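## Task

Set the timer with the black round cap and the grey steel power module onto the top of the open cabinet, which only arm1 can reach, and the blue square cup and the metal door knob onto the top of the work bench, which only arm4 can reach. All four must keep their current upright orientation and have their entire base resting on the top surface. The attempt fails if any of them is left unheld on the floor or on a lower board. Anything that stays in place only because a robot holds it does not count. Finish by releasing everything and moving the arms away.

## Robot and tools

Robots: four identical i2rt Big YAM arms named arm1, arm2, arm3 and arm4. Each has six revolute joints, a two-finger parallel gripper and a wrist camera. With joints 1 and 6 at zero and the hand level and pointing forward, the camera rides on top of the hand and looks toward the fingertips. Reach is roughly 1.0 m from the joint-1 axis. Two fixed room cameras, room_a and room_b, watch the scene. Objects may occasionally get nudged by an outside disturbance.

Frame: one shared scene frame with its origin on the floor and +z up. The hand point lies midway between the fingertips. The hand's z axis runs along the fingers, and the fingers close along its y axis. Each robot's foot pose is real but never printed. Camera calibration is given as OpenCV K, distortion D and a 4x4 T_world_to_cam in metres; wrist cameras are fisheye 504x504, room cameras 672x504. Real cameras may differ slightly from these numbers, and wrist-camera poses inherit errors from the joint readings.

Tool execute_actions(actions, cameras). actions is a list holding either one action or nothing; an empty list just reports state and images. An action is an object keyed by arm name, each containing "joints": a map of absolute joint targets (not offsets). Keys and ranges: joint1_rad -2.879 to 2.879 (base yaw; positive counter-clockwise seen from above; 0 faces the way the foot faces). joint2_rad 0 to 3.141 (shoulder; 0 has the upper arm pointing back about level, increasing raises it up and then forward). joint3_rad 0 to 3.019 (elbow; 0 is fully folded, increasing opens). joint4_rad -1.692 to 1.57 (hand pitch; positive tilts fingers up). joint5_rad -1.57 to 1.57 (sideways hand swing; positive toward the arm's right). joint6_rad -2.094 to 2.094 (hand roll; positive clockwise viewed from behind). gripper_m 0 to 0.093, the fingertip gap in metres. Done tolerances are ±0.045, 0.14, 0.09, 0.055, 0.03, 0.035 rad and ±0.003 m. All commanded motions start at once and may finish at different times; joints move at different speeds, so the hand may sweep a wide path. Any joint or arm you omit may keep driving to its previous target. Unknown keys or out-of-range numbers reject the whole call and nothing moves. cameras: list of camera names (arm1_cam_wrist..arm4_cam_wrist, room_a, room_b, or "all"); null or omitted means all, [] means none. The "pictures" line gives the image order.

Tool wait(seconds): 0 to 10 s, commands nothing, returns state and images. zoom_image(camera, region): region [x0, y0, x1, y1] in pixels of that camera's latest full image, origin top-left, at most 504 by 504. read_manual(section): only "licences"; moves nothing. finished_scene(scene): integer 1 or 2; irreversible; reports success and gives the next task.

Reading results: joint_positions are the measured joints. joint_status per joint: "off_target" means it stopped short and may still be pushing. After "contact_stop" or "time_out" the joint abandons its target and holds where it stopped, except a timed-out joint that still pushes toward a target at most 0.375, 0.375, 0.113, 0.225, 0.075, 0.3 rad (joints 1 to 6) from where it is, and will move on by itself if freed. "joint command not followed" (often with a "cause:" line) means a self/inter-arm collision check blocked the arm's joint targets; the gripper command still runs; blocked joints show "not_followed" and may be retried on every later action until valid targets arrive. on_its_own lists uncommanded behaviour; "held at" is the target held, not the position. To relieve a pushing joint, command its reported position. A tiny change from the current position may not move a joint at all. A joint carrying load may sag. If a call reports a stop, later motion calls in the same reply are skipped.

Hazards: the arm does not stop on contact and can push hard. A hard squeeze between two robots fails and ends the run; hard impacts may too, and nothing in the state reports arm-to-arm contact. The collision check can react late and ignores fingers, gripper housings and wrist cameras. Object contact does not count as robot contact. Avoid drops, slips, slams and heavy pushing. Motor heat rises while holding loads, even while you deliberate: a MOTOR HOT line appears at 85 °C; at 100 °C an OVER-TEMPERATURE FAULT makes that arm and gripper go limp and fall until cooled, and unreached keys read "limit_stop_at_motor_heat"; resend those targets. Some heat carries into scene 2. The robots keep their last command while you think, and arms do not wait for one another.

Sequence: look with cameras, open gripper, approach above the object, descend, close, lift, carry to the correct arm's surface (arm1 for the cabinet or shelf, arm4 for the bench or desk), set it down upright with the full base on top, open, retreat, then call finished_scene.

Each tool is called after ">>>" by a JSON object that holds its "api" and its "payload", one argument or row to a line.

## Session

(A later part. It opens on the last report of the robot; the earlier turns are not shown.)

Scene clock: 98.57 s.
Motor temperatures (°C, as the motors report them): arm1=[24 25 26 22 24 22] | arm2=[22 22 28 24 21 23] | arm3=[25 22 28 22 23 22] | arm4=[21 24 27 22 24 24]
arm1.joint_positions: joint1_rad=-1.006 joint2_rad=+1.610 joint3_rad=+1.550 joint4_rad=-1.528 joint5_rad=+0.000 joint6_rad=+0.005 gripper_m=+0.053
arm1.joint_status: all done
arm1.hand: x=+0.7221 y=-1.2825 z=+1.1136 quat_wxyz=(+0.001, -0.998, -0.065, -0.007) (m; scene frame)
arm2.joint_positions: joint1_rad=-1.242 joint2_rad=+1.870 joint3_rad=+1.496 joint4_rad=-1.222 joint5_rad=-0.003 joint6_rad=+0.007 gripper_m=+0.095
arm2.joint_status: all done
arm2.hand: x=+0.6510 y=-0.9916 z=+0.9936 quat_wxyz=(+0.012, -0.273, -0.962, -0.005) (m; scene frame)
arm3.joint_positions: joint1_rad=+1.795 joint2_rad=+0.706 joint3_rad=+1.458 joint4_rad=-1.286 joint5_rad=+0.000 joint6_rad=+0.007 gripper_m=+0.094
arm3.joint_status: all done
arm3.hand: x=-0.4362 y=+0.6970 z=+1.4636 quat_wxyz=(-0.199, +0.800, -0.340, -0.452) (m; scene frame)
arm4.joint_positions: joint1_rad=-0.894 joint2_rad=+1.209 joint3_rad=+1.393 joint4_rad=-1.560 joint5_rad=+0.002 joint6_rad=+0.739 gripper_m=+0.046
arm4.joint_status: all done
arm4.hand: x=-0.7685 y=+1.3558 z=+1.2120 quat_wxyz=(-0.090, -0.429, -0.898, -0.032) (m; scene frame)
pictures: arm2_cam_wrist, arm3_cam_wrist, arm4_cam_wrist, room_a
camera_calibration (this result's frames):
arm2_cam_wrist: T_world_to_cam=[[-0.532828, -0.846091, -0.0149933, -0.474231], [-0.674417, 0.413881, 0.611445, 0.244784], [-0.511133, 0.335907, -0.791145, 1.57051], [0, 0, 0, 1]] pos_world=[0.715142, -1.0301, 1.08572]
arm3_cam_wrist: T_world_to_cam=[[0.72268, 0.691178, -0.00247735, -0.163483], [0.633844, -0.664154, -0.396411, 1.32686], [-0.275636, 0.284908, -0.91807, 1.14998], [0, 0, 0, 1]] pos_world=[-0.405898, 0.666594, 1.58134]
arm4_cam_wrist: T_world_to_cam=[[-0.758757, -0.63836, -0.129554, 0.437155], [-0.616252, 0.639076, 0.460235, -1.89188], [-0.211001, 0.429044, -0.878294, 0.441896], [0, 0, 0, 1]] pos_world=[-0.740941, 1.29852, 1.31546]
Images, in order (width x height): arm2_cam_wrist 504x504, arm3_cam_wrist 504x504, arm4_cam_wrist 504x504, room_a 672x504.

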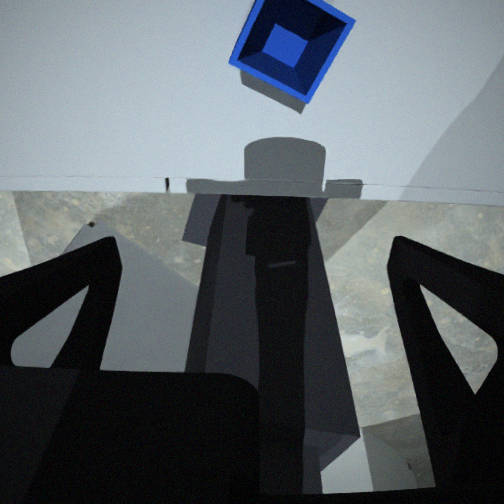

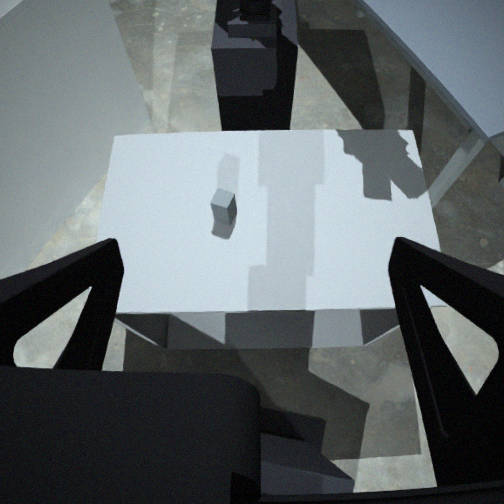

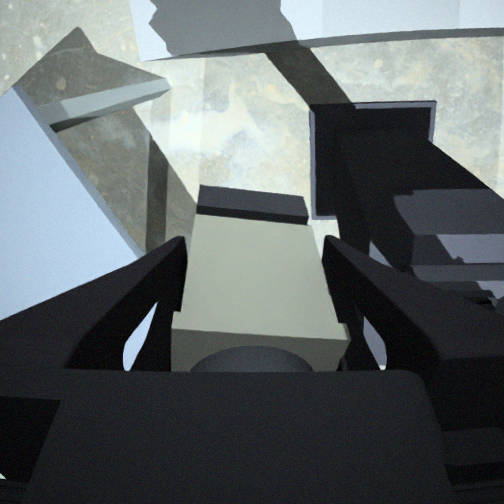

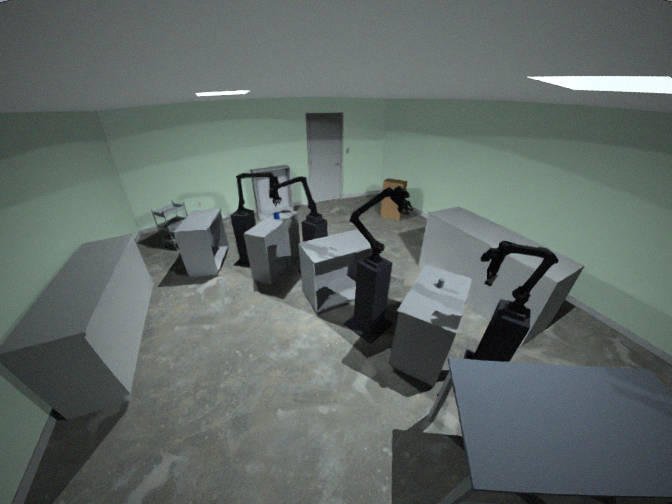

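>>> {"api": "execute_actions", "payload": {
  "actions": [
    {"arm2":{"joints":{"joint1_rad":-1.263,"joint2_rad":2.04,"joint3_rad":1.52,"joint4_rad":-1.03,"joint6_rad":0.42}},"arm3":{"joints":{"joint1_rad":1.873,"joint2_rad":2.2,"joint3_rad":1.96,"joint4_rad":-1.3}}}
  ],
  "cameras": ["arm2_cam_wrist","arm3_cam_wrist"]
}}

Scene clock: 112.10 s.
Motor temperatures (°C, as the motors report them): arm1=[24 25 26 22 24 22] | arm2=[22 23 28 24 21 23] | arm3=[25 22 28 22 23 22] | arm4=[21 24 27 22 24 24]
arm1.joint_positions: joint1_rad=-1.006 joint2_rad=+1.610 joint3_rad=+1.550 joint4_rad=-1.528 joint5_rad=+0.000 joint6_rad=+0.005 gripper_m=+0.053
arm1.joint_status: not commanded
arm1.hand: x=+0.7221 y=-1.2825 z=+1.1136 quat_wxyz=(+0.001, -0.998, -0.065, -0.007) (m; scene frame)
arm2.joint_positions: joint1_rad=-1.259 joint2_rad=+2.052 joint3_rad=+1.496 joint4_rad=-1.048 joint5_rad=-0.003 joint6_rad=+0.411 gripper_m=+0.095
arm2.joint_status: all done
arm2.hand: x=+0.6675 y=-1.0138 z=+0.8936 quat_wxyz=(+0.017, -0.469, -0.883, -0.002) (m; scene frame)
arm3.joint_positions: joint1_rad=+1.868 joint2_rad=+2.219 joint3_rad=+1.940 joint4_rad=-1.292 joint5_rad=+0.000 joint6_rad=+0.007 gripper_m=+0.094
arm3.joint_status: all done
arm3.hand: x=-0.7424 y=+0.9576 z=+0.9384 quat_wxyz=(-0.007, +0.932, -0.362, +0.005) (m; scene frame)
arm4.joint_positions: joint1_rad=-0.894 joint2_rad=+1.209 joint3_rad=+1.393 joint4_rad=-1.560 joint5_rad=+0.002 joint6_rad=+0.739 gripper_m=+0.046
arm4.joint_status: not commanded
arm4.hand: x=-0.7685 y=+1.3558 z=+1.2120 quat_wxyz=(-0.090, -0.429, -0.898, -0.032) (m; scene frame)
pictures: arm2_cam_wrist, arm3_cam_wrist
camera_calibration (this result's frames):
arm2_cam_wrist: T_world_to_cam=[[-0.832604, -0.553868, -0.0010258, -0.00175475], [-0.436629, 0.655223, 0.616473, 0.407708], [-0.340772, 0.513725, -0.787376, 1.57045], [0, 0, 0, 1]] pos_world=[0.711721, -1.07489, 0.985191]
arm3_cam_wrist: T_world_to_cam=[[0.681497, 0.731784, 0.00738565, -0.202307], [0.588418, -0.553928, 0.589006, 0.421824], [0.435116, -0.39706, -0.808095, 1.58674], [0, 0, 0, 1]] pos_world=[-0.800752, 1.01173, 1.03527]
Images, in order (width x height): arm2_cam_wrist 504x504, arm3_cam_wrist 504x504.

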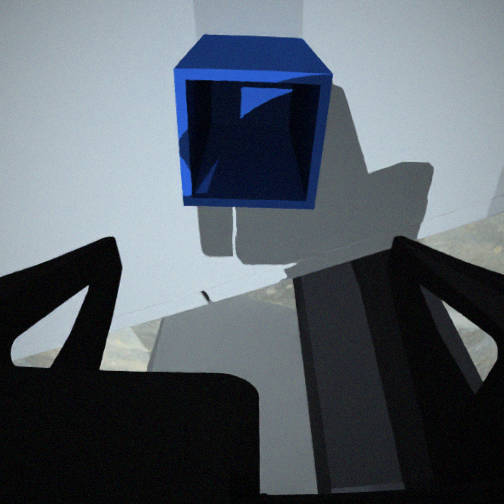

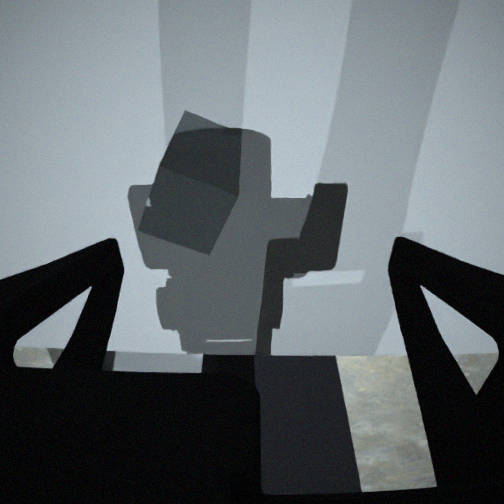

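>>> {"api": "execute_actions", "payload": {
  "actions": [
    {"arm2":{"joints":{"joint1_rad":-1.27,"joint2_rad":2.10,"joint3_rad":1.50,"joint4_rad":-0.96}},"arm3":{"joints":{"joint1_rad":1.89,"joint6_rad":0.28}}}
  ],
  "cameras": []
}}

>>> {"api": "execute_actions", "payload": {
  "actions": [
    {"arm2":{"joints":{"joint2_rad":2.175,"joint3_rad":1.49,"joint4_rad":-0.85}},"arm3":{"joints":{"joint2_rad":2.30,"joint3_rad":1.82,"joint4_rad":-1.055}}}
  ],
  "cameras": ["arm2_cam_wrist","arm3_cam_wrist"]
}}

Scene clock: 119.93 s.
Motor temperatures (°C, as the motors report them): arm1=[24 25 26 22 24 22] | arm2=[22 23 28 24 21 23] | arm3=[25 23 28 22 23 22] | arm4=[21 24 27 22 24 24]
arm1.joint_positions: joint1_rad=-1.006 joint2_rad=+1.610 joint3_rad=+1.550 joint4_rad=-1.528 joint5_rad=+0.000 joint6_rad=+0.005 gripper_m=+0.053
arm1.joint_status: not commanded
arm1.hand: x=+0.7221 y=-1.2825 z=+1.1136 quat_wxyz=(+0.001, -0.998, -0.065, -0.007) (m; scene frame)
arm2.joint_positions: joint1_rad=-1.263 joint2_rad=+2.097 joint3_rad=+1.496 joint4_rad=-0.978 joint5_rad=-0.003 joint6_rad=+0.412 gripper_m=+0.095
arm2.joint_status: all done
arm2.hand: x=+0.6749 y=-1.0208 z=+0.8681 quat_wxyz=(+0.005, -0.470, -0.882, -0.002) (m; scene frame)
arm3.joint_positions: joint1_rad=+1.886 joint2_rad=+2.219 joint3_rad=+1.940 joint4_rad=-1.292 joint5_rad=+0.000 joint6_rad=+0.271 gripper_m=+0.094
arm3.joint_status: all done
arm3.hand: x=-0.7506 y=+0.9484 z=+0.9382 quat_wxyz=(-0.007, +0.881, -0.473, +0.004) (m; scene frame)
arm4.joint_positions: joint1_rad=-0.894 joint2_rad=+1.209 joint3_rad=+1.393 joint4_rad=-1.560 joint5_rad=+0.002 joint6_rad=+0.739 gripper_m=+0.046
arm4.joint_status: not commanded
arm4.hand: x=-0.7685 y=+1.3558 z=+1.2120 quat_wxyz=(-0.090, -0.429, -0.898, -0.032) (m; scene frame)
pictures: none
No camera images: the call's "cameras" was empty. Leave "cameras" out to get every camera's image.

Scene clock: 121.00 s.
Motor temperatures (°C, as the motors report them): arm1=[24 25 26 22 24 22] | arm2=[22 23 28 24 21 23] | arm3=[25 23 28 22 23 22] | arm4=[21 24 27 22 24 24]
arm1.joint_positions: joint1_rad=-1.006 joint2_rad=+1.610 joint3_rad=+1.550 joint4_rad=-1.528 joint5_rad=+0.000 joint6_rad=+0.005 gripper_m=+0.053
arm1.joint_status: not commanded
arm1.hand: x=+0.7221 y=-1.2825 z=+1.1136 quat_wxyz=(+0.001, -0.998, -0.065, -0.007) (m; scene frame)
arm2.joint_positions: joint1_rad=-1.263 joint2_rad=+2.182 joint3_rad=+1.496 joint4_rad=-0.868 joint5_rad=-0.003 joint6_rad=+0.412 gripper_m=+0.095
arm2.joint_status: all done
arm2.hand: x=+0.6840 y=-1.0266 z=+0.8204 quat_wxyz=(-0.008, -0.470, -0.882, -0.001) (m; scene frame)
arm3.joint_positions: joint1_rad=+1.886 joint2_rad=+2.317 joint3_rad=+1.814 joint4_rad=-1.069 joint5_rad=+0.000 joint6_rad=+0.272 gripper_m=+0.094
arm3.joint_status: all done
arm3.hand: x=-0.7425 y=+0.9436 z=+0.8303 quat_wxyz=(-0.007, +0.881, -0.473, +0.005) (m; scene frame)
arm4.joint_positions: joint1_rad=-0.894 joint2_rad=+1.209 joint3_rad=+1.393 joint4_rad=-1.560 joint5_rad=+0.002 joint6_rad=+0.739 gripper_m=+0.046
arm4.joint_status: not commanded
arm4.hand: x=-0.7685 y=+1.3558 z=+1.2120 quat_wxyz=(-0.090, -0.429, -0.898, -0.032) (m; scene frame)
pictures: arm2_cam_wrist, arm3_cam_wrist
camera_calibration (this result's frames):
arm2_cam_wrist: T_world_to_cam=[[-0.834227, -0.551002, -0.0215247, 0.0256393], [-0.459519, 0.673083, 0.579483, 0.532811], [-0.304808, 0.493311, -0.8147, 1.50189], [0, 0, 0, 1]] pos_world=[0.724014, -1.0854, 0.915387]
arm3_cam_wrist: T_world_to_cam=[[0.839423, 0.543414, 0.00833726, 0.10298], [0.435839, -0.682256, 0.587001, 0.487253], [0.324673, -0.489109, -0.809543, 1.49987], [0, 0, 0, 1]] pos_world=[-0.785776, 1.01007, 0.927335]
Images, in order (width x height): arm2_cam_wrist 504x504, arm3_cam_wrist 504x504.

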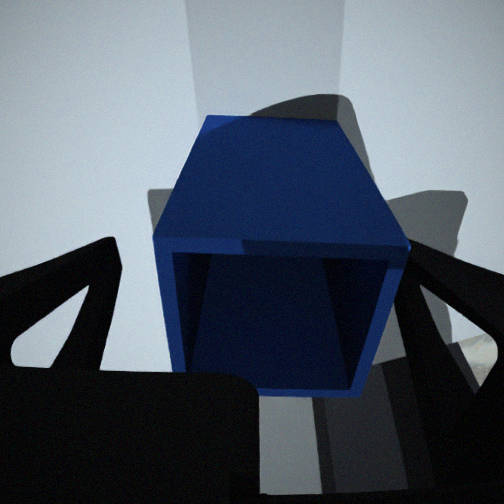

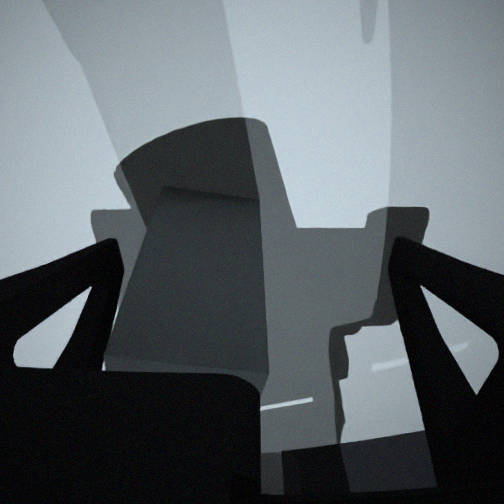

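Between fingers; close and lift.

>>> {"api": "execute_actions", "payload": {
  "actions": [
    {"arm2":{"joints":{"gripper_m":0}},"arm3":{"joints":{"gripper_m":0}}}
  ],
  "cameras": []
}}

>>> {"api": "execute_actions", "payload": {
  "actions": [
    {"arm2":{"joints":{"joint2_rad":1.6,"joint3_rad":1.57,"joint4_rad":-1.54}},"arm3":{"joints":{"joint2_rad":1.7,"joint3_rad":1.7,"joint4_rad":-1.57}}}
  ],
  "cameras": []
}}

>>> {"api": "execute_actions", "payload": {
  "actions": [
    {"arm2":{"joints":{"joint1_rad":0.4}},"arm3":{"joints":{"joint1_rad":0.9}},"arm1":{"joints":{"joint1_rad":-1.97,"joint2_rad":1.93,"joint3_rad":1.51,"joint4_rad":-1.14}},"arm4":{"joints":{"joint1_rad":-1.305,"joint2_rad":2.14,"joint3_rad":1.795,"joint4_rad":-1.2}}}
  ],
  "cameras": ["arm2_cam_wrist","arm1_cam_wrist","room_a","room_b"]
}}

Scene clock: 125.87 s.
Motor temperatures (°C, as the motors report them): arm1=[24 25 26 22 24 22] | arm2=[22 23 28 24 21 23] | arm3=[25 23 27 22 23 22] | arm4=[21 24 27 21 24 24]
arm1.joint_positions: joint1_rad=-1.006 joint2_rad=+1.610 joint3_rad=+1.550 joint4_rad=-1.528 joint5_rad=+0.000 joint6_rad=+0.005 gripper_m=+0.053
arm1.joint_status: not commanded
arm1.hand: x=+0.7221 y=-1.2825 z=+1.1136 quat_wxyz=(+0.001, -0.998, -0.065, -0.007) (m; scene frame)
arm2.joint_positions: joint1_rad=-1.263 joint2_rad=+2.182 joint3_rad=+1.496 joint4_rad=-0.868 joint5_rad=-0.002 joint6_rad=+0.412 gripper_m=+0.053
arm2.joint_status: gripper_m off_target (ended at +0.053, target +0.000)
arm2.hand: x=+0.6840 y=-1.0268 z=+0.8204 quat_wxyz=(-0.008, -0.471, -0.882, +0.000) (m; scene frame)
arm3.joint_positions: joint1_rad=+1.886 joint2_rad=+2.317 joint3_rad=+1.814 joint4_rad=-1.068 joint5_rad=+0.001 joint6_rad=+0.273 gripper_m=+0.041
arm3.joint_status: gripper_m off_target (ended at +0.041, target +0.000)
arm3.hand: x=-0.7426 y=+0.9439 z=+0.8303 quat_wxyz=(-0.007, +0.881, -0.474, +0.004) (m; scene frame)
arm4.joint_positions: joint1_rad=-0.894 joint2_rad=+1.209 joint3_rad=+1.393 joint4_rad=-1.560 joint5_rad=+0.002 joint6_rad=+0.739 gripper_m=+0.046
arm4.joint_status: not commanded
arm4.hand: x=-0.7685 y=+1.3558 z=+1.2120 quat_wxyz=(-0.090, -0.429, -0.898, -0.032) (m; scene frame)
pictures: none
No camera images: the call's "cameras" was empty. Leave "cameras" out to get every camera's image.

Scene clock: 127.57 s.
Motor temperatures (°C, as the motors report them): arm1=[24 25 26 22 24 22] | arm2=[22 23 28 24 21 23] | arm3=[25 23 27 22 23 22] | arm4=[21 24 27 21 24 24]
arm1.joint_positions: joint1_rad=-1.006 joint2_rad=+1.610 joint3_rad=+1.550 joint4_rad=-1.528 joint5_rad=+0.000 joint6_rad=+0.005 gripper_m=+0.053
arm1.joint_status: not commanded
arm1.hand: x=+0.7221 y=-1.2825 z=+1.1136 quat_wxyz=(+0.001, -0.998, -0.065, -0.007) (m; scene frame)
arm2.joint_positions: joint1_rad=-1.263 joint2_rad=+1.613 joint3_rad=+1.545 joint4_rad=-1.524 joint5_rad=-0.002 joint6_rad=+0.412 gripper_m=+0.053
arm2.joint_status: all done
arm2.hand: x=+0.5892 y=-0.9662 z=+1.1408 quat_wxyz=(+0.011, -0.471, -0.882, -0.002) (m; scene frame)
arm3.joint_positions: joint1_rad=+1.886 joint2_rad=+1.713 joint3_rad=+1.680 joint4_rad=-1.560 joint5_rad=+0.001 joint6_rad=+0.273 gripper_m=+0.041
arm3.joint_status: all done
arm3.hand: x=-0.6379 y=+0.8467 z=+1.1359 quat_wxyz=(-0.005, +0.880, -0.474, +0.015) (m; scene frame)
arm4.joint_positions: joint1_rad=-0.894 joint2_rad=+1.209 joint3_rad=+1.393 joint4_rad=-1.560 joint5_rad=+0.002 joint6_rad=+0.739 gripper_m=+0.046
arm4.joint_status: not commanded
arm4.hand: x=-0.7685 y=+1.3558 z=+1.2120 quat_wxyz=(-0.090, -0.429, -0.898, -0.032) (m; scene frame)
pictures: none
No camera images: the call's "cameras" was empty. Leave "cameras" out to get every camera's image.

Scene clock: 129.57 s.
Motor temperatures (°C, as the motors report them): arm1=[24 26 26 22 24 22] | arm2=[22 23 28 24 21 23] | arm3=[25 23 27 22 23 22] | arm4=[21 24 27 22 24 24]
arm1.joint_positions: joint1_rad=-1.967 joint2_rad=+1.942 joint3_rad=+1.502 joint4_rad=-1.146 joint5_rad=+0.003 joint6_rad=+0.004 gripper_m=+0.053
arm1.joint_status: all done
arm1.hand: x=+0.8175 y=-0.8023 z=+0.9263 quat_wxyz=(-0.002, -0.915, +0.404, -0.006) (m; scene frame)
arm2.joint_positions: joint1_rad=+0.406 joint2_rad=+1.613 joint3_rad=+1.545 joint4_rad=-1.524 joint5_rad=-0.001 joint6_rad=+0.413 gripper_m=+0.054
arm2.joint_status: all done
arm2.hand: x=+0.4013 y=-0.2777 z=+1.1414 quat_wxyz=(+0.009, +0.337, -0.941, +0.006) (m; scene frame)
arm3.joint_positions: joint1_rad=+0.893 joint2_rad=+1.713 joint3_rad=+1.680 joint4_rad=-1.560 joint5_rad=+0.003 joint6_rad=+0.273 gripper_m=+0.041
arm3.joint_status: all done
arm3.hand: x=-0.1742 y=+1.0200 z=+1.1438 quat_wxyz=(-0.002, +0.548, -0.836, +0.009) (m; scene frame)
arm4.joint_positions: joint1_rad=-1.319 joint2_rad=+2.150 joint3_rad=+1.764 joint4_rad=-1.204 joint5_rad=+0.002 joint6_rad=+0.739 gripper_m=+0.046
arm4.joint_status: all done
arm4.hand: x=-0.6070 y=+1.0703 z=+0.8914 quat_wxyz=(+0.014, -0.611, -0.791, -0.002) (m; scene frame)
pictures: arm1_cam_wrist, arm2_cam_wrist, room_a, room_b
camera_calibration (this result's frames):
arm1_cam_wrist: T_world_to_cam=[[0.733517, 0.679515, -0.0145609, -0.0355504], [0.551211, -0.582209, 0.597661, -1.46961], [0.397642, -0.446421, -0.801617, 0.184524], [0, 0, 0, 1]] pos_world=[0.762766, -0.749087, 1.02573]
arm2_cam_wrist: T_world_to_cam=[[0.629001, -0.777377, -0.00645277, -0.457942], [-0.615484, -0.503044, 0.606734, -0.582369], [-0.474907, -0.377665, -0.794879, 1.11158], [0, 0, 0, 1]] pos_world=[0.457505, -0.229146, 1.23396]
Images, in order (width x height): arm1_cam_wrist 504x504, arm2_cam_wrist 504x504, room_a 672x504, room_b 672x504.

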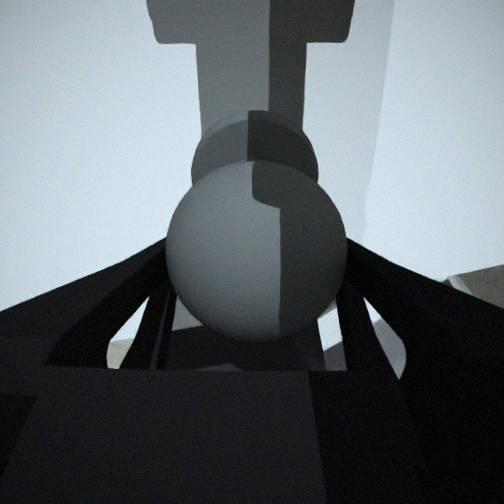

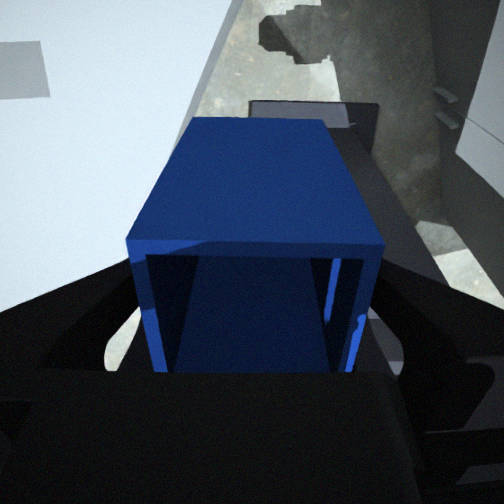

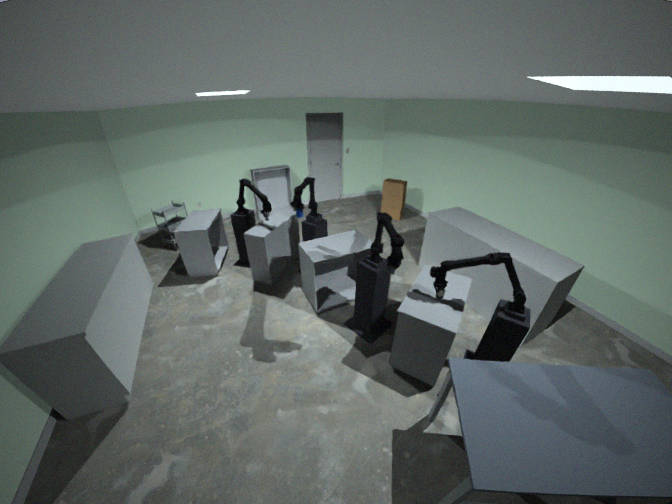

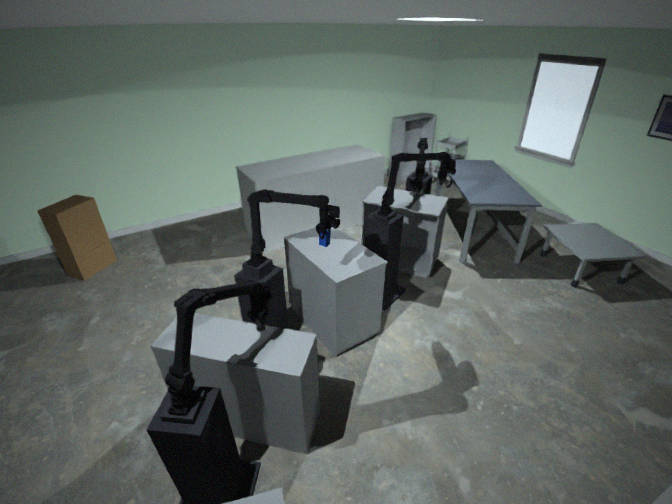

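>>> {"api": "execute_actions", "payload": {
  "actions": [
    {"arm1":{"joints":{"joint2_rad":2.02,"joint3_rad":1.44,"joint4_rad":-0.967}},"arm4":{"joints":{"joint2_rad":2.19,"joint3_rad":1.71,"joint4_rad":-1.045}},"arm2":{"joints":{"joint1_rad":0.55,"joint2_rad":1.0,"joint3_rad":1.4,"joint4_rad":-1.5}},"arm3":{"joints":{"joint1_rad":-0.9,"joint2_rad":1.0,"joint3_rad":1.4,"joint4_rad":-1.5}}}
  ],
  "cameras": ["arm2_cam_wrist","arm3_cam_wrist","room_a","room_b"]
}}

Scene clock: 137.53 s.
Motor temperatures (°C, as the motors report them): arm1=[24 26 26 22 24 22] | arm2=[22 23 29 24 21 23] | arm3=[25 23 27 22 23 22] | arm4=[21 24 27 22 24 24]
arm1.joint_positions: joint1_rad=-1.967 joint2_rad=+2.037 joint3_rad=+1.432 joint4_rad=-0.981 joint5_rad=+0.003 joint6_rad=+0.004 gripper_m=+0.053
arm1.joint_status: all done
arm1.hand: x=+0.8181 y=-0.8031 z=+0.8512 quat_wxyz=(-0.002, -0.915, +0.404, -0.006) (m; scene frame)
arm2.joint_positions: joint1_rad=+0.554 joint2_rad=+1.011 joint3_rad=+1.396 joint4_rad=-1.511 joint5_rad=-0.001 joint6_rad=+0.413 gripper_m=+0.054
arm2.joint_status: all done
arm2.hand: x=+0.2905 y=-0.3865 z=+1.3162 quat_wxyz=(-0.148, +0.396, -0.891, -0.164) (m; scene frame)
arm3.joint_positions: joint1_rad=-0.898 joint2_rad=+1.006 joint3_rad=+1.398 joint4_rad=-1.506 joint5_rad=+0.002 joint6_rad=+0.273 gripper_m=+0.041
arm3.joint_status: all done
arm3.hand: x=+0.0675 y=+0.3853 z=+1.3163 quat_wxyz=(-0.231, -0.303, -0.924, +0.004) (m; scene frame)
arm4.joint_positions: joint1_rad=-1.319 joint2_rad=+2.203 joint3_rad=+1.701 joint4_rad=-1.058 joint5_rad=+0.002 joint6_rad=+0.739 gripper_m=+0.046
arm4.joint_status: all done
arm4.hand: x=-0.6045 y=+1.0693 z=+0.8372 quat_wxyz=(-0.002, -0.611, -0.791, -0.004) (m; scene frame)
pictures: arm2_cam_wrist, arm3_cam_wrist, room_a, room_b
camera_calibration (this result's frames):
arm2_cam_wrist: T_world_to_cam=[[0.751134, -0.632154, -0.190209, -0.209119], [-0.596449, -0.773358, 0.214862, -0.405559], [-0.282925, -0.04794, -0.957943, 1.44305], [0, 0, 0, 1]] pos_world=[0.323458, -0.376659, 1.42973]
arm3_cam_wrist: T_world_to_cam=[[-0.566317, -0.811546, -0.143797, 0.539622], [-0.821741, 0.542543, 0.174323, -0.375785], [-0.0634548, 0.216886, -0.974132, 1.32808], [0, 0, 0, 1]] pos_world=[0.081072, 0.353766, 1.43683]
Images, in order (width x height): arm2_cam_wrist 504x504, arm3_cam_wrist 504x504, room_a 672x504, room_b 672x504.

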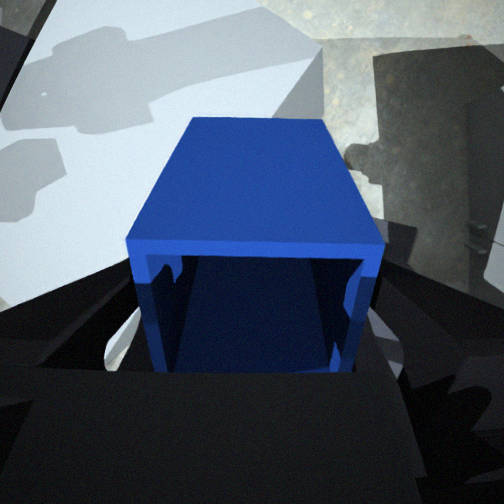

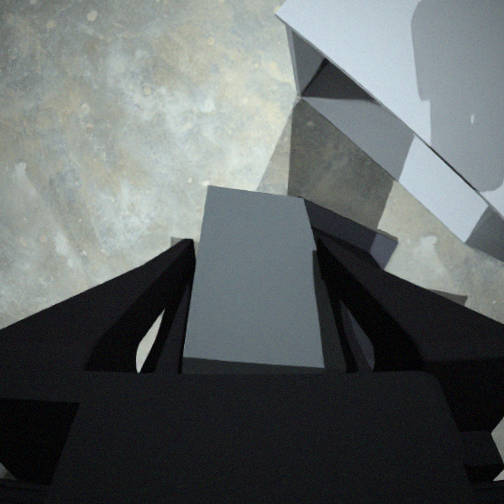

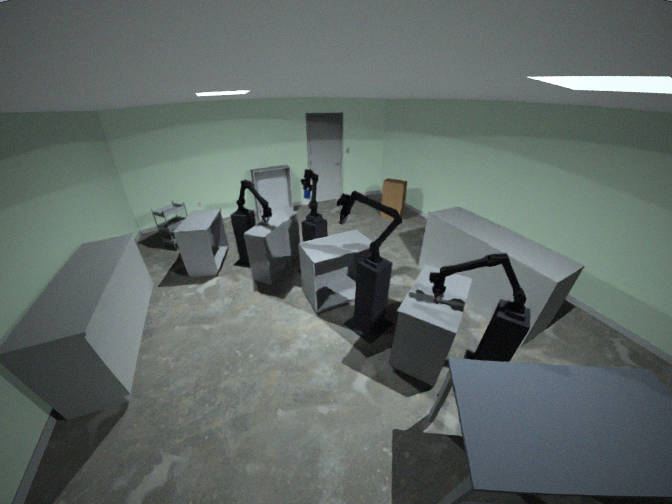

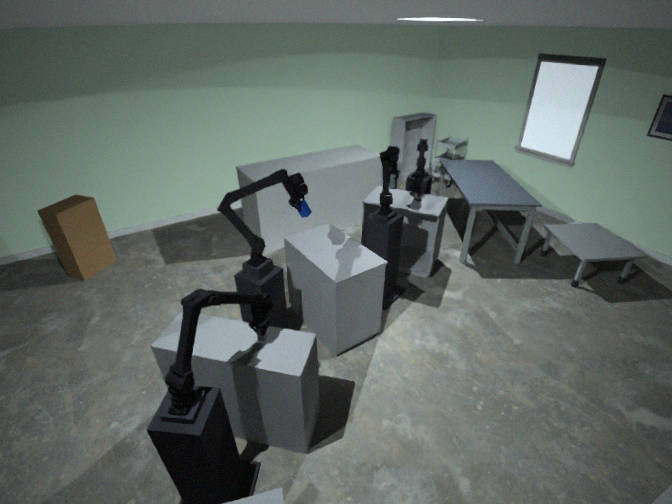

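>>> {"api": "execute_actions", "payload": {
  "actions": [
    {"arm1":{"joints":{"gripper_m":0.093}},"arm4":{"joints":{"gripper_m":0.093}}}
  ],
  "cameras": ["arm1_cam_wrist","arm4_cam_wrist"]
}}

>>> {"api": "execute_actions", "payload": {
  "actions": [
    {"arm1":{"joints":{"joint2_rad":1.5,"joint3_rad":1.57,"joint4_rad":-1.5}},"arm4":{"joints":{"joint2_rad":1.6,"joint3_rad":1.7,"joint4_rad":-1.5}}}
  ],
  "cameras": ["arm1_cam_wrist","arm4_cam_wrist","room_b"]
}}

Scene clock: 141.10 s.
Motor temperatures (°C, as the motors report them): arm1=[24 26 26 22 24 22] | arm2=[22 23 29 24 21 23] | arm3=[25 23 27 22 23 22] | arm4=[21 25 27 22 24 24]
arm1.joint_positions: joint1_rad=-1.967 joint2_rad=+2.033 joint3_rad=+1.432 joint4_rad=-0.981 joint5_rad=+0.003 joint6_rad=+0.004 gripper_m=+0.093
arm1.joint_status: all done
arm1.hand: x=+0.8177 y=-0.8026 z=+0.8534 quat_wxyz=(-0.001, -0.915, +0.404, -0.004) (m; scene frame)
arm2.joint_positions: joint1_rad=+0.554 joint2_rad=+1.011 joint3_rad=+1.396 joint4_rad=-1.511 joint5_rad=-0.001 joint6_rad=+0.413 gripper_m=+0.054
arm2.joint_status: not commanded
arm2.hand: x=+0.2905 y=-0.3865 z=+1.3162 quat_wxyz=(-0.148, +0.396, -0.891, -0.164) (m; scene frame)
arm3.joint_positions: joint1_rad=-0.898 joint2_rad=+1.006 joint3_rad=+1.398 joint4_rad=-1.506 joint5_rad=+0.002 joint6_rad=+0.273 gripper_m=+0.041
arm3.joint_status: not commanded
arm3.hand: x=+0.0675 y=+0.3853 z=+1.3163 quat_wxyz=(-0.231, -0.303, -0.924, +0.004) (m; scene frame)
arm4.joint_positions: joint1_rad=-1.319 joint2_rad=+2.203 joint3_rad=+1.701 joint4_rad=-1.058 joint5_rad=+0.002 joint6_rad=+0.739 gripper_m=+0.093
arm4.joint_status: all done
arm4.hand: x=-0.6045 y=+1.0693 z=+0.8372 quat_wxyz=(-0.002, -0.611, -0.791, -0.004) (m; scene frame)
pictures: arm1_cam_wrist, arm4_cam_wrist
camera_calibration (this result's frames):
arm1_cam_wrist: T_world_to_cam=[[0.73348, 0.679555, -0.0145483, -0.0364481], [0.552901, -0.584053, 0.594292, -1.42639], [0.395357, -0.443945, -0.804118, 0.131848], [0, 0, 0, 1]] pos_world=[0.763258, -0.749783, 0.953181]
arm4_cam_wrist: T_world_to_cam=[[-0.96445, -0.264249, -0.0030802, -0.300122], [-0.216454, 0.783213, 0.582859, -1.45034], [-0.151607, 0.562805, -0.812567, 0.108188], [0, 0, 0, 1]] pos_world=[-0.586982, 0.995733, 0.932331]
Images, in order (width x height): arm1_cam_wrist 504x504, arm4_cam_wrist 504x504.

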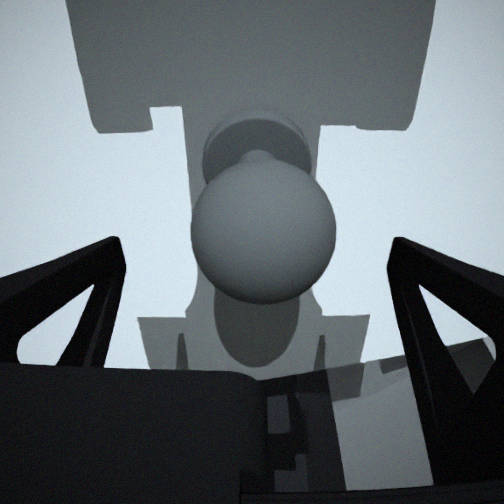

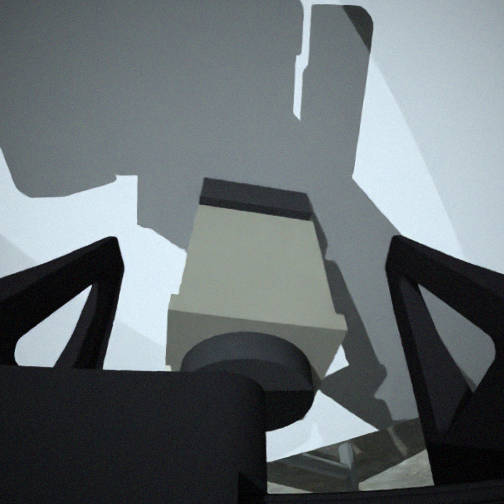

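Scene clock: 142.73 s.
Motor temperatures (°C, as the motors report them): arm1=[24 26 26 22 24 22] | arm2=[22 23 29 24 21 23] | arm3=[25 23 27 22 23 22] | arm4=[21 25 27 22 24 24]
arm1.joint_positions: joint1_rad=-1.967 joint2_rad=+1.502 joint3_rad=+1.554 joint4_rad=-1.487 joint5_rad=+0.003 joint6_rad=+0.004 gripper_m=+0.093
arm1.joint_status: all done
arm1.hand: x=+0.8764 y=-0.8657 z=+1.1655 quat_wxyz=(+0.028, -0.913, +0.403, +0.063) (m; scene frame)
arm2.joint_positions: joint1_rad=+0.554 joint2_rad=+1.011 joint3_rad=+1.396 joint4_rad=-1.511 joint5_rad=-0.001 joint6_rad=+0.413 gripper_m=+0.054
arm2.joint_status: not commanded
arm2.hand: x=+0.2905 y=-0.3865 z=+1.3162 quat_wxyz=(-0.148, +0.396, -0.891, -0.164) (m; scene frame)
arm3.joint_positions: joint1_rad=-0.898 joint2_rad=+1.006 joint3_rad=+1.398 joint4_rad=-1.506 joint5_rad=+0.002 joint6_rad=+0.273 gripper_m=+0.041
arm3.joint_status: not commanded
arm3.hand: x=+0.0675 y=+0.3853 z=+1.3163 quat_wxyz=(-0.231, -0.303, -0.924, +0.004) (m; scene frame)
arm4.joint_positions: joint1_rad=-1.319 joint2_rad=+1.608 joint3_rad=+1.684 joint4_rad=-1.490 joint5_rad=+0.002 joint6_rad=+0.739 gripper_m=+0.093
arm4.joint_status: all done
arm4.hand: x=-0.7002 y=+1.1280 z=+1.1643 quat_wxyz=(-0.074, -0.610, -0.789, -0.010) (m; scene frame)
pictures: arm1_cam_wrist, arm4_cam_wrist, room_b
camera_calibration (this result's frames):
arm1_cam_wrist: T_world_to_cam=[[0.732204, 0.680942, -0.0139588, -0.0304853], [0.606054, -0.642054, 0.469537, -1.63255], [0.310765, -0.352257, -0.882802, 0.576819], [0, 0, 0, 1]] pos_world=[0.832478, -0.824235, 1.27533]
arm4_cam_wrist: T_world_to_cam=[[-0.958479, -0.267075, -0.0999472, -0.255803], [-0.281104, 0.825963, 0.488636, -1.69148], [-0.0479498, 0.496443, -0.866744, 0.536917], [0, 0, 0, 1]] pos_world=[-0.694917, 1.06223, 1.26632]
Images, in order (width x height): arm1_cam_wrist 504x504, arm4_cam_wrist 504x504, room_b 672x504.

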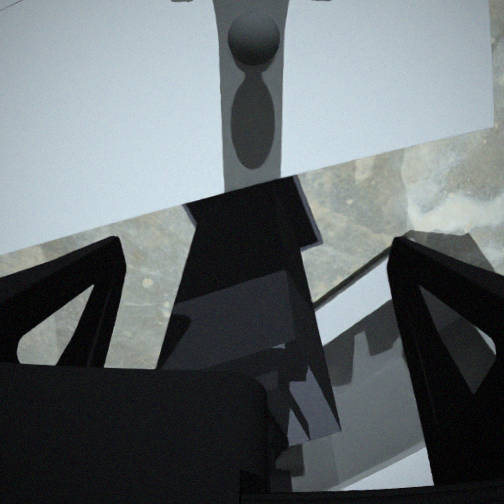

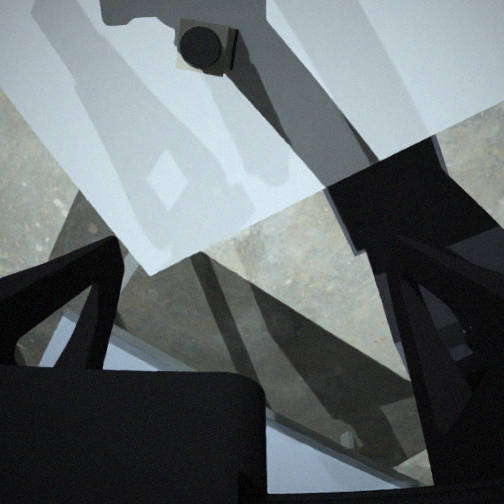

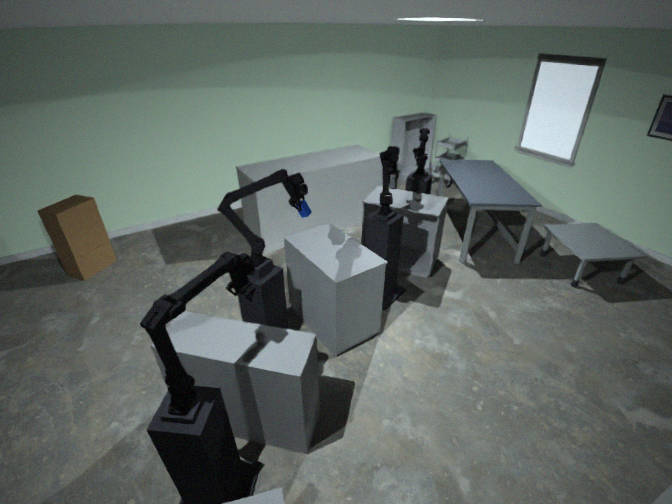

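>>> {"api": "execute_actions", "payload": {
  "actions": [
    {"arm3":{"joints":{"joint1_rad":0.4}},"arm2":{"joints":{"joint1_rad":0.948,"joint2_rad":2.31,"joint3_rad":2.26,"joint4_rad":-1.47}}}
  ],
  "cameras": ["arm2_cam_wrist","room_a","room_b"]
}}

Scene clock: 162.87 s.
Motor temperatures (°C, as the motors report them): arm1=[24 26 27 22 24 22] | arm2=[22 22 29 24 21 23] | arm3=[25 22 27 22 23 22] | arm4=[21 24 28 21 24 24]
arm1.joint_positions: joint1_rad=-1.967 joint2_rad=+1.502 joint3_rad=+1.554 joint4_rad=-1.487 joint5_rad=+0.003 joint6_rad=+0.004 gripper_m=+0.093
arm1.joint_status: not commanded
arm1.hand: x=+0.8764 y=-0.8657 z=+1.1655 quat_wxyz=(+0.028, -0.913, +0.403, +0.063) (m; scene frame)
arm2.joint_positions: joint1_rad=+0.954 joint2_rad=+2.317 joint3_rad=+2.204 joint4_rad=-1.479 joint5_rad=+0.000 joint6_rad=+0.414 gripper_m=+0.054
arm2.joint_status: all done
arm2.hand: x=+0.1284 y=-0.0063 z=+0.9809 quat_wxyz=(+0.006, +0.579, -0.815, +0.009) (m; scene frame)
arm3.joint_positions: joint1_rad=+0.398 joint2_rad=+1.006 joint3_rad=+1.398 joint4_rad=-1.506 joint5_rad=-0.001 joint6_rad=+0.273 gripper_m=+0.041
arm3.joint_status: all done
arm3.hand: x=-0.0489 y=+0.7768 z=+1.3181 quat_wxyz=(-0.194, +0.318, -0.919, -0.131) (m; scene frame)
arm4.joint_positions: joint1_rad=-1.319 joint2_rad=+1.608 joint3_rad=+1.684 joint4_rad=-1.490 joint5_rad=+0.002 joint6_rad=+0.739 gripper_m=+0.093
arm4.joint_status: not commanded
arm4.hand: x=-0.7002 y=+1.1280 z=+1.1643 quat_wxyz=(-0.074, -0.610, -0.789, -0.010) (m; scene frame)
pictures: arm2_cam_wrist, room_a, room_b
camera_calibration (this result's frames):
arm2_cam_wrist: T_world_to_cam=[[0.941715, -0.336372, -0.00523211, -0.114904], [-0.264493, -0.749914, 0.60636, -0.562695], [-0.207886, -0.569635, -0.795173, 0.921676], [0, 0, 0, 1]] pos_world=[0.150982, 0.064395, 1.07349]
Images, in order (width x height): arm2_cam_wrist 504x504, room_a 672x504, room_b 672x504.

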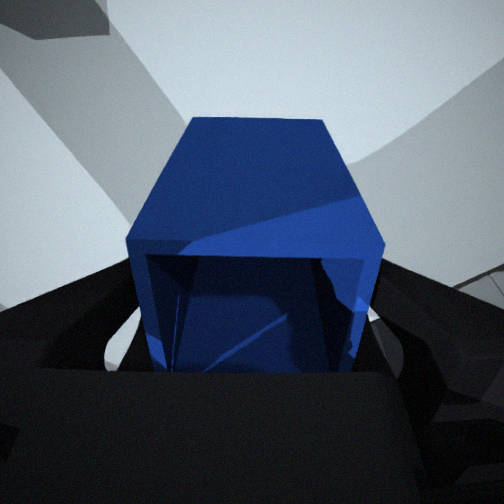

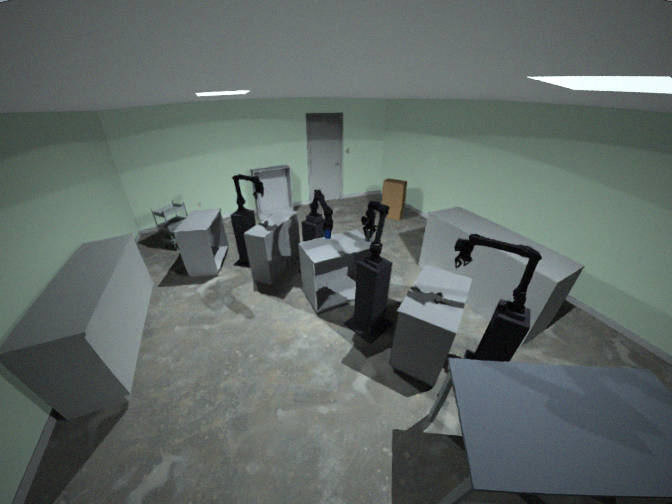

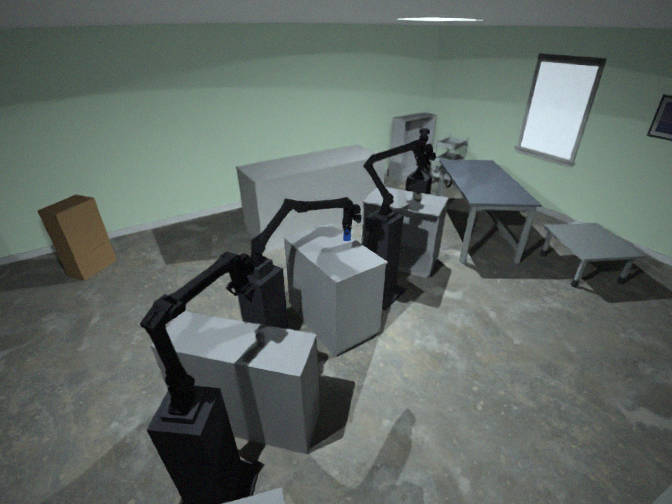

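>>> {"api": "execute_actions", "payload": {
  "actions": [
    {"arm2":{"joints":{"joint2_rad":2.335,"joint3_rad":2.12,"joint4_rad":-1.32}}}
  ],
  "cameras": ["room_b"]
}}

>>> {"api": "zoom_image", "payload": {
  "camera": "room_b",
  "region": [270, 180, 420, 300]
}}

Scene clock: 167.07 s.
Motor temperatures (°C, as the motors report them): arm1=[24 26 27 22 24 22] | arm2=[22 23 30 24 21 23] | arm3=[25 22 27 22 23 22] | arm4=[21 24 28 21 24 24]
arm1.joint_positions: joint1_rad=-1.967 joint2_rad=+1.502 joint3_rad=+1.554 joint4_rad=-1.487 joint5_rad=+0.003 joint6_rad=+0.004 gripper_m=+0.093
arm1.joint_status: not commanded
arm1.hand: x=+0.8764 y=-0.8657 z=+1.1655 quat_wxyz=(+0.028, -0.913, +0.403, +0.063) (m; scene frame)
arm2.joint_positions: joint1_rad=+0.954 joint2_rad=+2.341 joint3_rad=+2.123 joint4_rad=-1.338 joint5_rad=+0.000 joint6_rad=+0.414 gripper_m=+0.054
arm2.joint_status: all done
arm2.hand: x=+0.1277 y=+0.0017 z=+0.9339 quat_wxyz=(-0.003, +0.579, -0.815, -0.007) (m; scene frame)
arm3.joint_positions: joint1_rad=+0.398 joint2_rad=+1.006 joint3_rad=+1.398 joint4_rad=-1.506 joint5_rad=-0.001 joint6_rad=+0.273 gripper_m=+0.041
arm3.joint_status: not commanded
arm3.hand: x=-0.0489 y=+0.7768 z=+1.3181 quat_wxyz=(-0.194, +0.318, -0.919, -0.131) (m; scene frame)
arm4.joint_positions: joint1_rad=-1.319 joint2_rad=+1.608 joint3_rad=+1.684 joint4_rad=-1.490 joint5_rad=+0.002 joint6_rad=+0.739 gripper_m=+0.093
arm4.joint_status: not commanded
arm4.hand: x=-0.7002 y=+1.1280 z=+1.1643 quat_wxyz=(-0.074, -0.610, -0.789, -0.010) (m; scene frame)
pictures: room_b
Images, in order (width x height): room_b 672x504.

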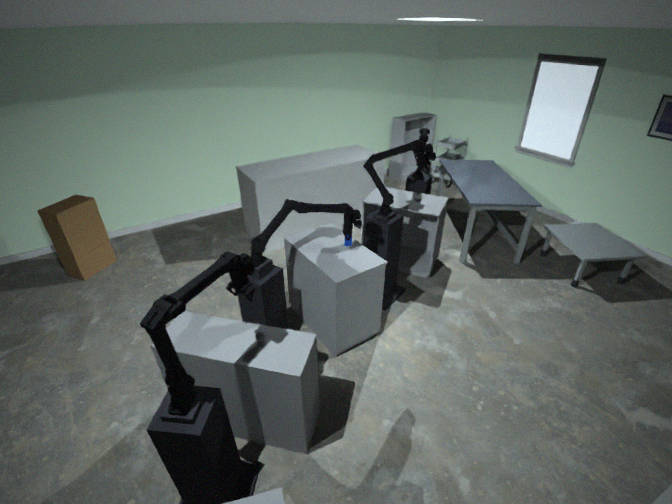

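Region (270, 180, 420, 300) of room_b's 672x504 image, scaled by 3.360, with more detail than that image has; it fills the top 403 rows of this view, and the rest is white.

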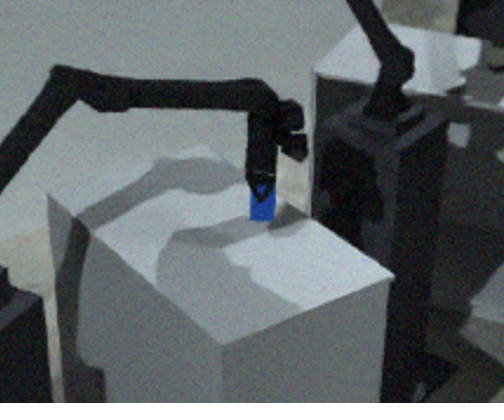

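>>> {"api": "execute_actions", "payload": {
  "actions": [
    {"arm2":{"joints":{"joint2_rad":2.365,"joint4_rad":-1.35}}}
  ],
  "cameras": ["room_b"]
}}

>>> {"api": "zoom_image", "payload": {
  "camera": "room_b",
  "region": [270, 180, 420, 300]
}}

Scene clock: 169.63 s.
Motor temperatures (°C, as the motors report them): arm1=[24 26 27 22 24 22] | arm2=[22 23 29 24 21 23] | arm3=[25 22 27 22 23 22] | arm4=[21 24 28 21 24 24]
arm1.joint_positions: joint1_rad=-1.967 joint2_rad=+1.502 joint3_rad=+1.554 joint4_rad=-1.487 joint5_rad=+0.003 joint6_rad=+0.004 gripper_m=+0.093
arm1.joint_status: not commanded
arm1.hand: x=+0.8764 y=-0.8657 z=+1.1655 quat_wxyz=(+0.028, -0.913, +0.403, +0.063) (m; scene frame)
arm2.joint_positions: joint1_rad=+0.954 joint2_rad=+2.360 joint3_rad=+2.123 joint4_rad=-1.338 joint5_rad=+0.000 joint6_rad=+0.414 gripper_m=+0.054
arm2.joint_status: all done
arm2.hand: x=+0.1279 y=-0.0004 z=+0.9213 quat_wxyz=(+0.001, +0.579, -0.815, +0.001) (m; scene frame)
arm3.joint_positions: joint1_rad=+0.398 joint2_rad=+1.006 joint3_rad=+1.398 joint4_rad=-1.506 joint5_rad=-0.001 joint6_rad=+0.273 gripper_m=+0.041
arm3.joint_status: not commanded
arm3.hand: x=-0.0489 y=+0.7768 z=+1.3181 quat_wxyz=(-0.194, +0.318, -0.919, -0.131) (m; scene frame)
arm4.joint_positions: joint1_rad=-1.319 joint2_rad=+1.608 joint3_rad=+1.684 joint4_rad=-1.490 joint5_rad=+0.002 joint6_rad=+0.739 gripper_m=+0.093
arm4.joint_status: not commanded
arm4.hand: x=-0.7002 y=+1.1280 z=+1.1643 quat_wxyz=(-0.074, -0.610, -0.789, -0.010) (m; scene frame)
pictures: room_b
Images, in order (width x height): room_b 672x504.

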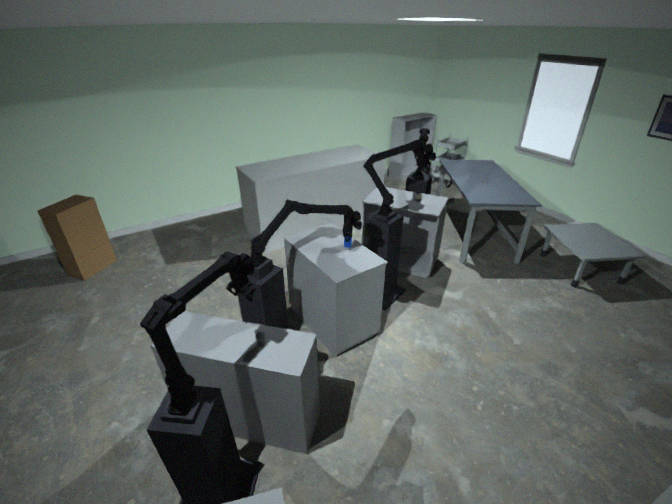

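Region (270, 180, 420, 300) of room_b's 672x504 image, scaled by 3.360, with more detail than that image has; it fills the top 403 rows of this view, and the rest is white.

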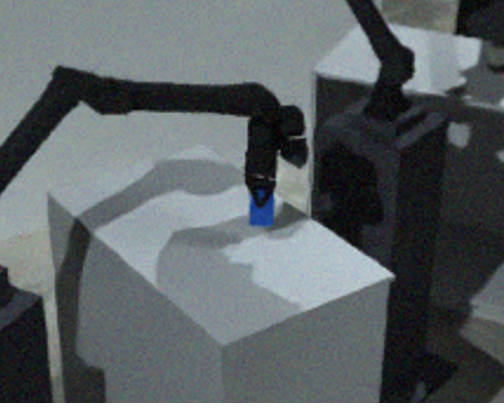

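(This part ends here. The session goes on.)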